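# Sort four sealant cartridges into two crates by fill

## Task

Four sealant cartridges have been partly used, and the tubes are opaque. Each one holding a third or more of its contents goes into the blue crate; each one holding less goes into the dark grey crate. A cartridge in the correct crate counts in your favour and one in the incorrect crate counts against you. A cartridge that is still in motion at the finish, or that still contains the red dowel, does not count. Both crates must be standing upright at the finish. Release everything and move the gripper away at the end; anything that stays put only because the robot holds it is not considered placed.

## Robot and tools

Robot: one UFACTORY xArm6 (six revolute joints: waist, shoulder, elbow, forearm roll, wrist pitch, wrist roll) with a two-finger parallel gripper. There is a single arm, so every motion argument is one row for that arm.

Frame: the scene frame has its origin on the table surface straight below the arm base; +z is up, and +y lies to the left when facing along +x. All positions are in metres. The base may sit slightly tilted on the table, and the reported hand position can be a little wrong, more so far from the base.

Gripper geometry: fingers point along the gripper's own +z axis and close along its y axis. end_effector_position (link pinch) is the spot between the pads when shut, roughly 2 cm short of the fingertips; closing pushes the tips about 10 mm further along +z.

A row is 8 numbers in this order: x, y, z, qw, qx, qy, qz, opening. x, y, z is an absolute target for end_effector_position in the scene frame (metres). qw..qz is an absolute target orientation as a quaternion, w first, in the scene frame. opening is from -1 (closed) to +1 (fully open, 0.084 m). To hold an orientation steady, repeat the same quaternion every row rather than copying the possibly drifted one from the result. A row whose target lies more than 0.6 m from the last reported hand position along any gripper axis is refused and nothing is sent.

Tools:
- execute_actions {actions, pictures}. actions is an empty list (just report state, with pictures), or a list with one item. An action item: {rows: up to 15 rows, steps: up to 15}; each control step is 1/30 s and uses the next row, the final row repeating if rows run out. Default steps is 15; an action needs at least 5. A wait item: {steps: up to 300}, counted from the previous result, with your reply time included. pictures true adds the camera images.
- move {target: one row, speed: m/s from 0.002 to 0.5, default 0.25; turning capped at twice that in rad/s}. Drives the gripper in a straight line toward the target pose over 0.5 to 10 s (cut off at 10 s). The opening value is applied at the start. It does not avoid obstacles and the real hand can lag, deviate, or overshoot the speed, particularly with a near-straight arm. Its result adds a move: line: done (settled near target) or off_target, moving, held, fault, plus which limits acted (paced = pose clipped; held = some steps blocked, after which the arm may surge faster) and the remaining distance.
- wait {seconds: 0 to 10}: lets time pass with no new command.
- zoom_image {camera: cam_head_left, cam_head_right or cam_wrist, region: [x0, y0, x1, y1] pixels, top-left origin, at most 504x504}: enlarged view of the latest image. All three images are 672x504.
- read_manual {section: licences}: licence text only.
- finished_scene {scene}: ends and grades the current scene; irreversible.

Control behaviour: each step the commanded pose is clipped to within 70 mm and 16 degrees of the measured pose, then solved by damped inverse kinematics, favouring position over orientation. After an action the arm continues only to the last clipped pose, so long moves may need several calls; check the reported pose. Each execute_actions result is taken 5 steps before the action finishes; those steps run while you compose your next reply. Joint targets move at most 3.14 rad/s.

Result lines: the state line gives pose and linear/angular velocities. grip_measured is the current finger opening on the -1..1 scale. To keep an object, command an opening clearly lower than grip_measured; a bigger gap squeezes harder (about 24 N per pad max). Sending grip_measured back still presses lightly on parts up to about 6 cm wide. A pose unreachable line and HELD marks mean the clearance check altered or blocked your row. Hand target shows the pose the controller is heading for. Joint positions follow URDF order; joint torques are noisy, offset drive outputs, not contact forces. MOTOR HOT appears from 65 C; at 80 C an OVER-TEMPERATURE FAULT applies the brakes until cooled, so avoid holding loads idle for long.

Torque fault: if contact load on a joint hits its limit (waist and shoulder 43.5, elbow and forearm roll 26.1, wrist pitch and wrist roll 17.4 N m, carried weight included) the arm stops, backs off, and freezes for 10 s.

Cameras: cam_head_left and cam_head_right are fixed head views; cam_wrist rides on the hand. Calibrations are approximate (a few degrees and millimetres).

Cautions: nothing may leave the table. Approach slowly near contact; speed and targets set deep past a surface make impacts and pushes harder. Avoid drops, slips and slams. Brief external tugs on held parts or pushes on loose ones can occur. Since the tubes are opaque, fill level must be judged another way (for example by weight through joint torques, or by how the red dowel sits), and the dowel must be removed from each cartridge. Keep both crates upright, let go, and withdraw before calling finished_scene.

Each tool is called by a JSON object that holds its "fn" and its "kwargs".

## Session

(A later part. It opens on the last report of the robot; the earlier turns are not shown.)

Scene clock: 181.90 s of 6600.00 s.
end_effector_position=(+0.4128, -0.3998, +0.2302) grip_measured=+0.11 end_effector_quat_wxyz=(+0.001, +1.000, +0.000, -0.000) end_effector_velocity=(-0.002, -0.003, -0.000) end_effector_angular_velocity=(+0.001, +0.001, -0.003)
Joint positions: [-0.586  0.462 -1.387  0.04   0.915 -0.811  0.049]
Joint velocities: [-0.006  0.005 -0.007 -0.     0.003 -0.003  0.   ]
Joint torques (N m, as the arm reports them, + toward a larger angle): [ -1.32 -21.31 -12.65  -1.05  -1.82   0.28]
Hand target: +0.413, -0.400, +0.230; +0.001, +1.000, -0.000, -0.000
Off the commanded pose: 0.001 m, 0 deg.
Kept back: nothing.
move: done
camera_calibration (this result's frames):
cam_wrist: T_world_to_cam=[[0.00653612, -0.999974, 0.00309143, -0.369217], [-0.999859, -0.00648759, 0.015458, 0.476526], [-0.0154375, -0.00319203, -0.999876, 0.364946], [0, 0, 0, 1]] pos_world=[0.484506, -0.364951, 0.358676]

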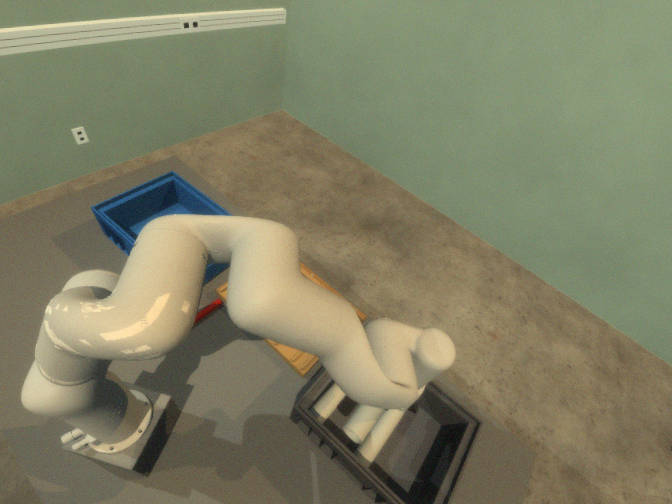

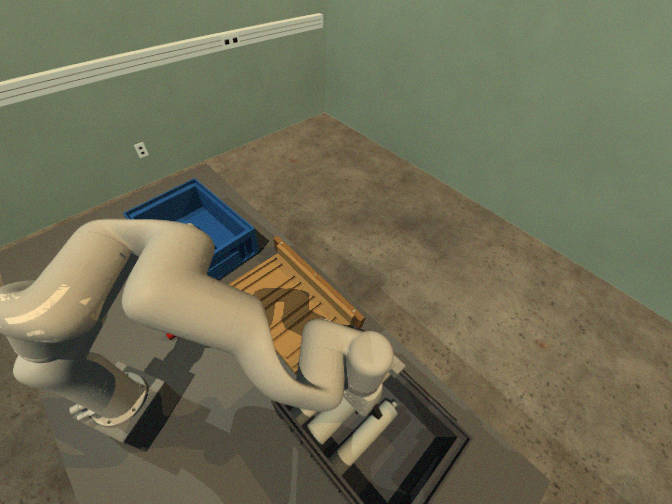

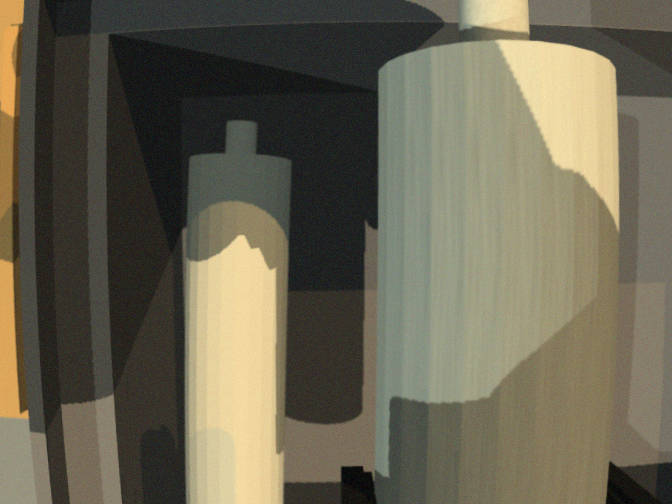

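{"fn": "move", "kwargs": {"target": [0.414, -0.395, 0.075, 0, 1, 0, 0, -0.45], "speed": 0.17}}

{"fn": "move", "kwargs": {"target": [0.414, -0.395, 0.048, 0, 1, 0, 0, -0.4], "speed": 0.04}}

Scene clock: 183.67 s of 6600.00 s.
end_effector_position=(+0.4146, -0.3955, +0.0756) grip_measured=+0.11 end_effector_quat_wxyz=(+0.000, +1.000, +0.000, +0.001) end_effector_velocity=(-0.004, +0.003, -0.007) end_effector_angular_velocity=(+0.010, +0.011, -0.001)
Joint positions: [-0.567  0.762 -1.371  0.059  0.597 -0.815  0.049]
Joint velocities: [-0.001  0.009  0.005 -0.     0.001  0.     0.   ]
Joint torques (N m, as the arm reports them, + toward a larger angle): [ -1.56 -22.56 -10.94  -0.97  -1.69   0.32]
Hand target: +0.414, -0.395, +0.075; -0.000, +1.000, +0.000, +0.000
Off the commanded pose: 0.001 m, 0 deg.
Kept back: nothing.
move: done
camera_calibration (this result's frames):
cam_wrist: T_world_to_cam=[[0.00601101, -0.999978, 0.00275814, -0.364205], [-0.999891, -0.00597314, 0.0135384, 0.481103], [-0.0135216, -0.00283921, -0.999905, 0.209762], [0, 0, 0, 1]] pos_world=[0.486076, -0.360728, 0.204233]

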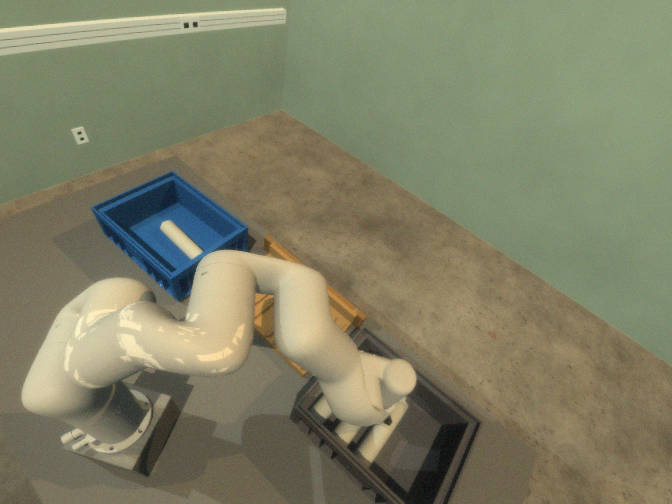

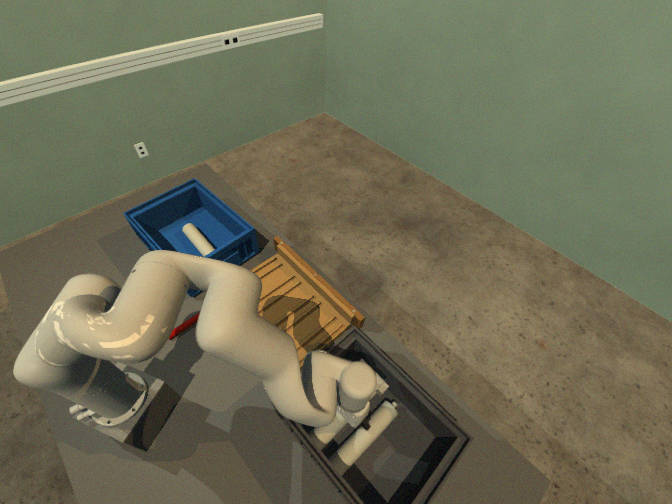

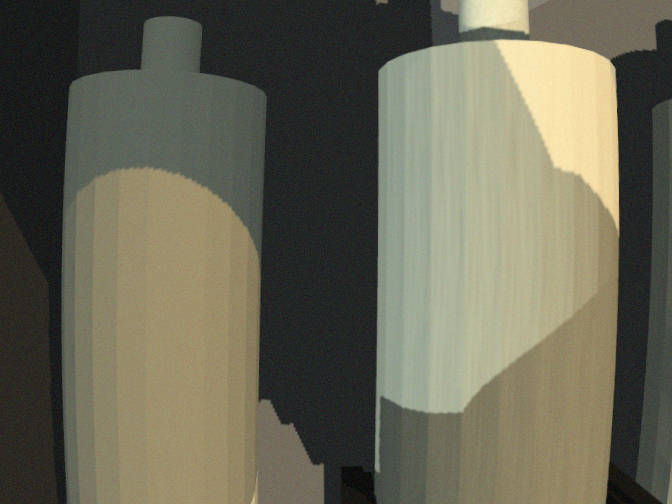

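Scene clock: 184.67 s of 6600.00 s.
end_effector_position=(+0.4143, -0.3952, +0.0484) grip_measured=+0.11 end_effector_quat_wxyz=(+0.000, +1.000, +0.000, +0.000) end_effector_velocity=(+0.002, -0.001, +0.000) end_effector_angular_velocity=(-0.004, -0.003, +0.001)
Joint positions: [-0.565  0.828 -1.393  0.063  0.554 -0.818  0.049]
Joint velocities: [ 0.     0.002 -0.004 -0.001 -0.003 -0.     0.   ]
Joint torques (N m, as the arm reports them, + toward a larger angle): [ -1.37 -22.53 -10.35  -1.07  -1.65   0.33]
Hand target: +0.414, -0.395, +0.048; -0.000, +1.000, +0.000, +0.000
Off the commanded pose: 0.001 m, 0 deg.
Kept back: nothing.
move: done
camera_calibration (this result's frames):
cam_wrist: T_world_to_cam=[[0.00590514, -0.99998, 0.0024083, -0.363789], [-0.999883, -0.00587055, 0.0141238, 0.481136], [-0.0141094, -0.00249142, -0.999897, 0.182976], [0, 0, 0, 1]] pos_world=[0.485809, -0.360501, 0.177038]

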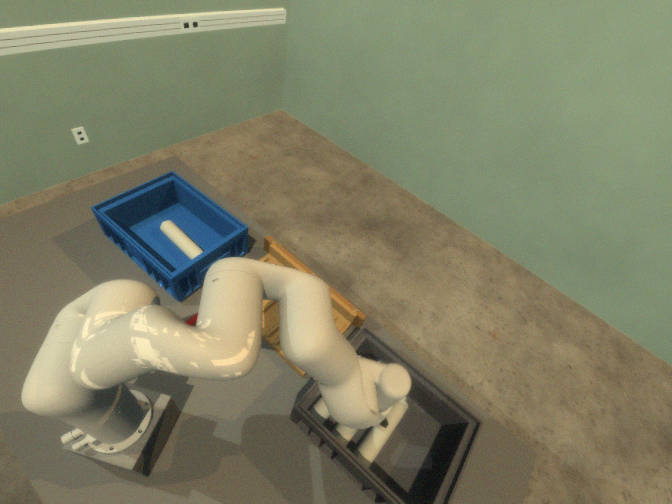

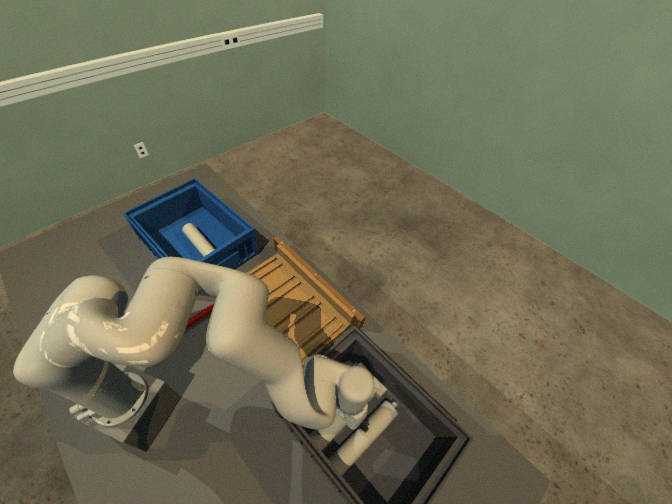

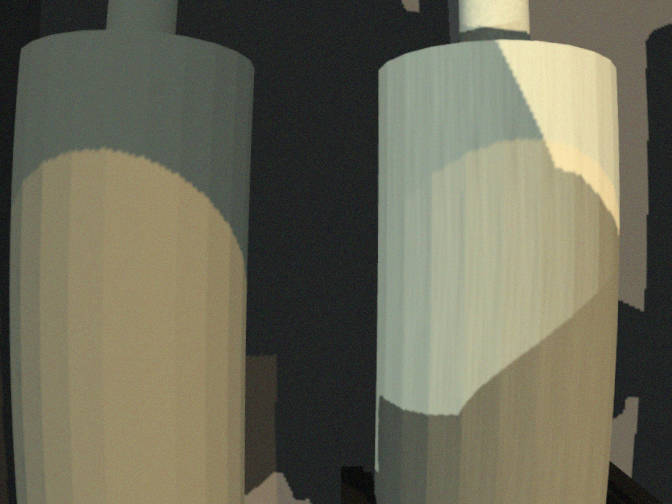

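{"fn": "execute_actions", "kwargs": {"actions": [{"rows": [[0.414,-0.395,0.047,0,1,0,0,-0.2],[0.414,-0.395,0.047,0,1,0,0,-0.05],[0.414,-0.395,0.047,0,1,0,0,0.05],[0.414,-0.395,0.047,0,1,0,0,0.12],[0.414,-0.395,0.047,0,1,0,0,0.18],[0.414,-0.395,0.047,0,1,0,0,0.24],[0.414,-0.395,0.047,0,1,0,0,0.3],[0.414,-0.395,0.047,0,1,0,0,0.35],[0.414,-0.395,0.047,0,1,0,0,0.42]], "steps": 12}]}}

{"fn": "move", "kwargs": {"target": [0.414, -0.395, 0.21, 0, 1, 0, 0, 0.42], "speed": 0.25}}

{"fn": "move", "kwargs": {"target": [0.30, -0.05, 0.30, 0, 1, 0, 0, 0.42], "speed": 0.35}}

Scene clock: 185.13 s of 6600.00 s.
end_effector_position=(+0.4141, -0.3951, +0.0472) grip_measured=+0.23 end_effector_quat_wxyz=(+0.000, +1.000, +0.000, +0.000) end_effector_velocity=(-0.005, +0.005, -0.008) end_effector_angular_velocity=(+0.012, +0.012, -0.001)
Joint positions: [-0.565  0.831 -1.394  0.063  0.553 -0.818  0.054]
Joint velocities: [0.001 0.011 0.006 0.001 0.    0.001 0.078]
Joint torques (N m, as the arm reports them, + toward a larger angle): [ -1.64 -22.56 -10.23  -1.09  -1.75   0.38]
Steps of this call (steps 1 to 7: nothing new was sent; steps 8 to 14: the first 7 steps of this action). Readings (end_effector_position):
8: (+0.4142, -0.3952, +0.0481)
9: (+0.4142, -0.3952, +0.0480)
11: (+0.4142, -0.3952, +0.0477)
14: the state above

Scene clock: 186.67 s of 6600.00 s.
end_effector_position=(+0.4134, -0.3945, +0.2092) grip_measured=+0.41 end_effector_quat_wxyz=(-0.001, +1.000, -0.000, -0.001) end_effector_velocity=(+0.003, -0.003, +0.008) end_effector_angular_velocity=(-0.010, -0.011, -0.000)
Joint positions: [-0.578  0.485 -1.359  0.043  0.865 -0.805  0.061]
Joint velocities: [-0.    -0.01  -0.007  0.     0.002  0.001  0.   ]
Joint torques (N m, as the arm reports them, + toward a larger angle): [ -1.59 -20.64 -12.27  -1.22  -1.69   0.28]
Hand target: +0.414, -0.395, +0.210; +0.000, +1.000, -0.000, -0.000
Off your previous action's commanded pose: 0.000 m, 0 deg at its last step (step 5 of this call).
Off the commanded pose: 0.001 m, 0 deg.
Kept back: nothing.
move: done
camera_calibration (this result's frames):
cam_wrist: T_world_to_cam=[[0.00569418, -0.999983, 0.000760693, -0.363072], [-0.999854, -0.0056812, 0.0161026, 0.477703], [-0.016098, -0.000852273, -0.99987, 0.345173], [0, 0, 0, 1]] pos_world=[0.485258, -0.360058, 0.337712]

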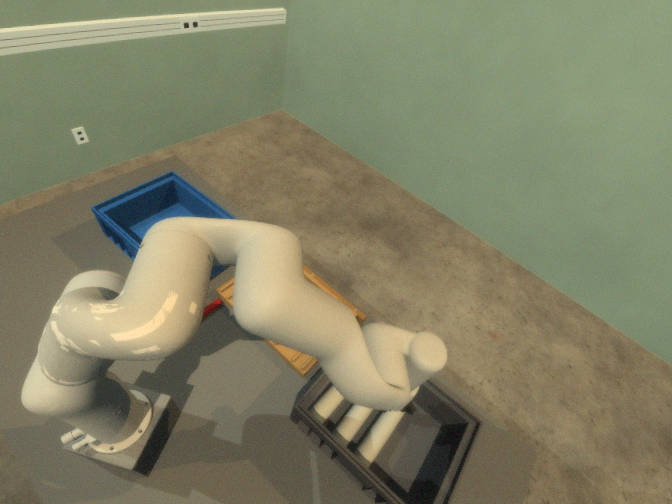

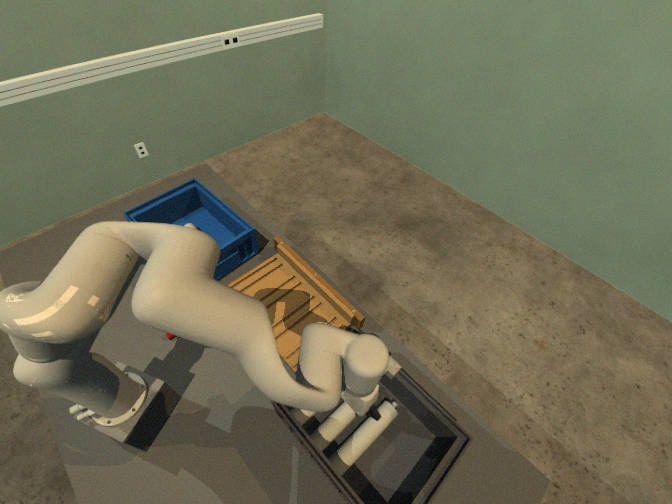

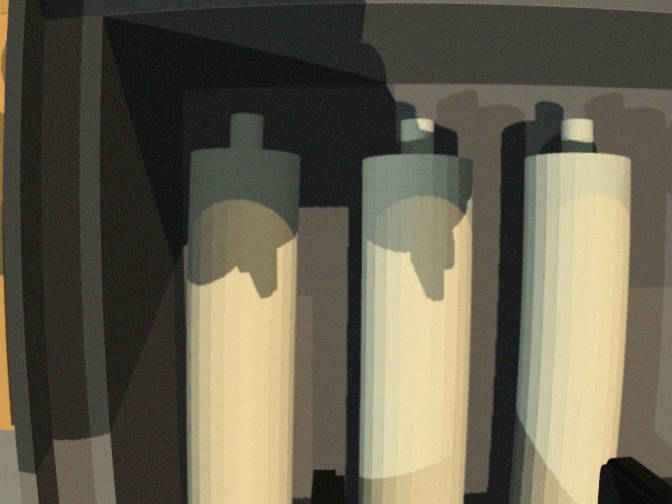

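Scene clock: 188.40 s of 6600.00 s.
end_effector_position=(+0.3012, -0.0494, +0.2998) grip_measured=+0.41 end_effector_quat_wxyz=(-0.001, +1.000, -0.000, +0.000) end_effector_velocity=(-0.000, +0.002, +0.002) end_effector_angular_velocity=(-0.002, -0.002, +0.001)
Joint positions: [ 0.01  -0.6   -0.436  0.027  1.01  -0.203  0.061]
Joint velocities: [ 0.006 -0.007  0.001 -0.002  0.005  0.006 -0.   ]
Joint torques (N m, as the arm reports them, + toward a larger angle): [ -0.59  -5.94 -12.74  -1.17  -1.66   0.27]
Hand target: +0.301, -0.049, +0.300; -0.000, +1.000, -0.000, +0.000
Off the commanded pose: 0.001 m, 0 deg.
Kept back: nothing.
move: done
camera_calibration (this result's frames):
cam_wrist: T_world_to_cam=[[0.00530558, -0.999986, 0.000820082, -0.0172493], [-0.999879, -0.00529303, 0.0146126, 0.366469], [-0.0146081, -0.000897512, -0.999893, 0.433834], [0, 0, 0, 1]] pos_world=[0.372853, -0.0149199, 0.428446]

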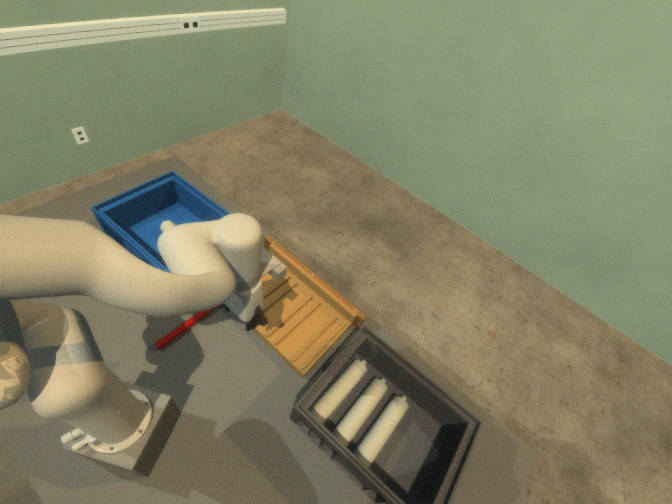

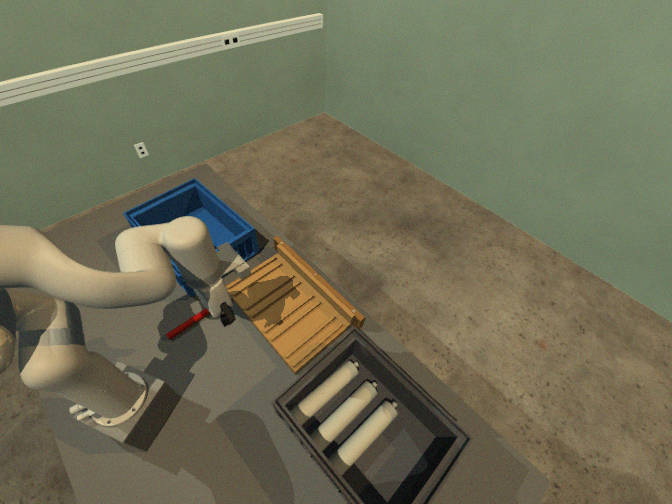

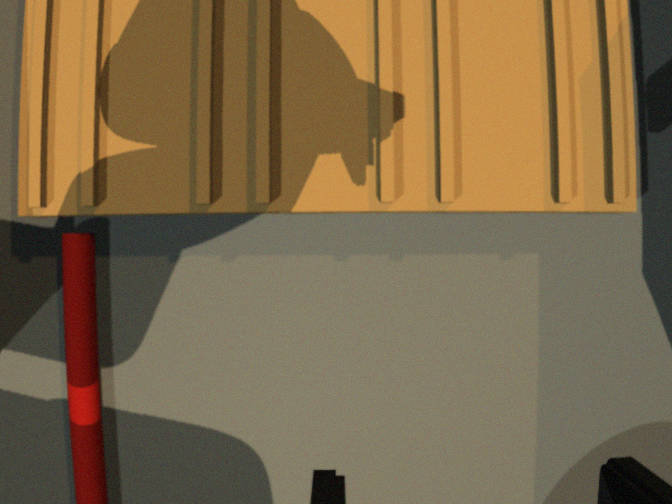

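{"fn": "wait", "kwargs": {"seconds": 0.7}}

Scene clock: 189.20 s of 6600.00 s.
end_effector_position=(+0.3013, -0.0491, +0.3001) grip_measured=+0.41 end_effector_quat_wxyz=(-0.000, +1.000, -0.000, +0.000) end_effector_velocity=(+0.001, -0.000, +0.000) end_effector_angular_velocity=(-0.001, -0.002, +0.002)
Joint positions: [ 0.011 -0.601 -0.436  0.027  1.01  -0.203  0.061]
Joint velocities: [ 0.    -0.    -0.    -0.    -0.002 -0.002 -0.   ]
Joint torques (N m, as the arm reports them, + toward a larger angle): [ -0.39  -5.51 -12.69  -1.23  -1.6    0.3 ]
Hand target: +0.301, -0.049, +0.300; -0.000, +1.000, -0.000, +0.000
Off the commanded pose: 0.002 m, 0 deg.
Kept back: nothing.
Steps of this call (steps 1 to 24: nothing new was sent). Readings (end_effector_position):
1: (+0.3012, -0.0493, +0.2999)
2: (+0.3012, -0.0493, +0.2999)
4: (+0.3012, -0.0492, +0.3000)
8: (+0.3012, -0.0492, +0.3000)
24: the state above
camera_calibration (this result's frames):
cam_wrist: T_world_to_cam=[[0.00575283, -0.999983, 0.00104184, -0.0172053], [-0.999887, -0.00573778, 0.0139175, 0.366698], [-0.0139113, -0.00112179, -0.999903, 0.433906], [0, 0, 0, 1]] pos_world=[0.372792, -0.0146142, 0.428778]

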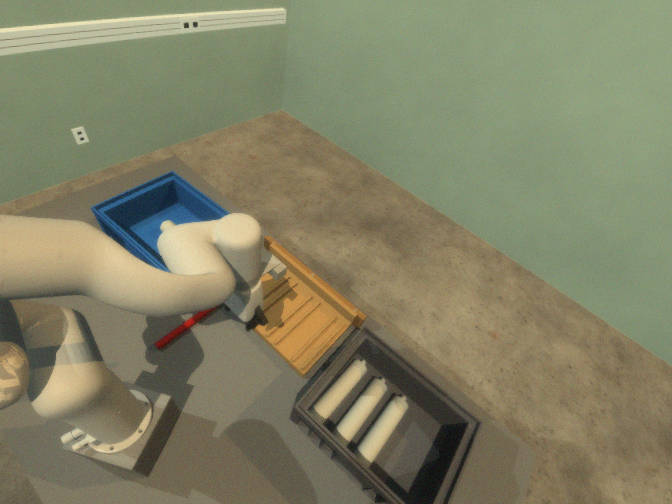

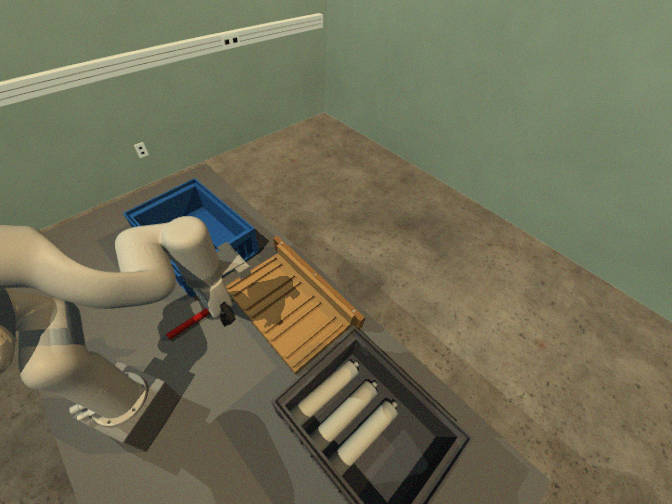

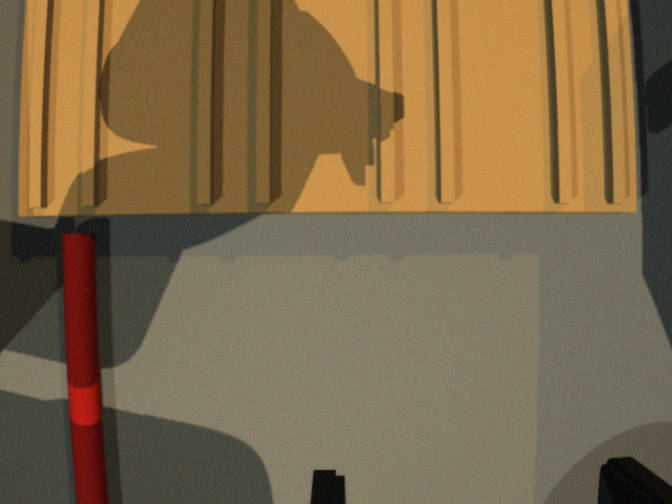

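{"fn": "finished_scene", "kwargs": {"scene": 2}}

The scene is finished: the task was done.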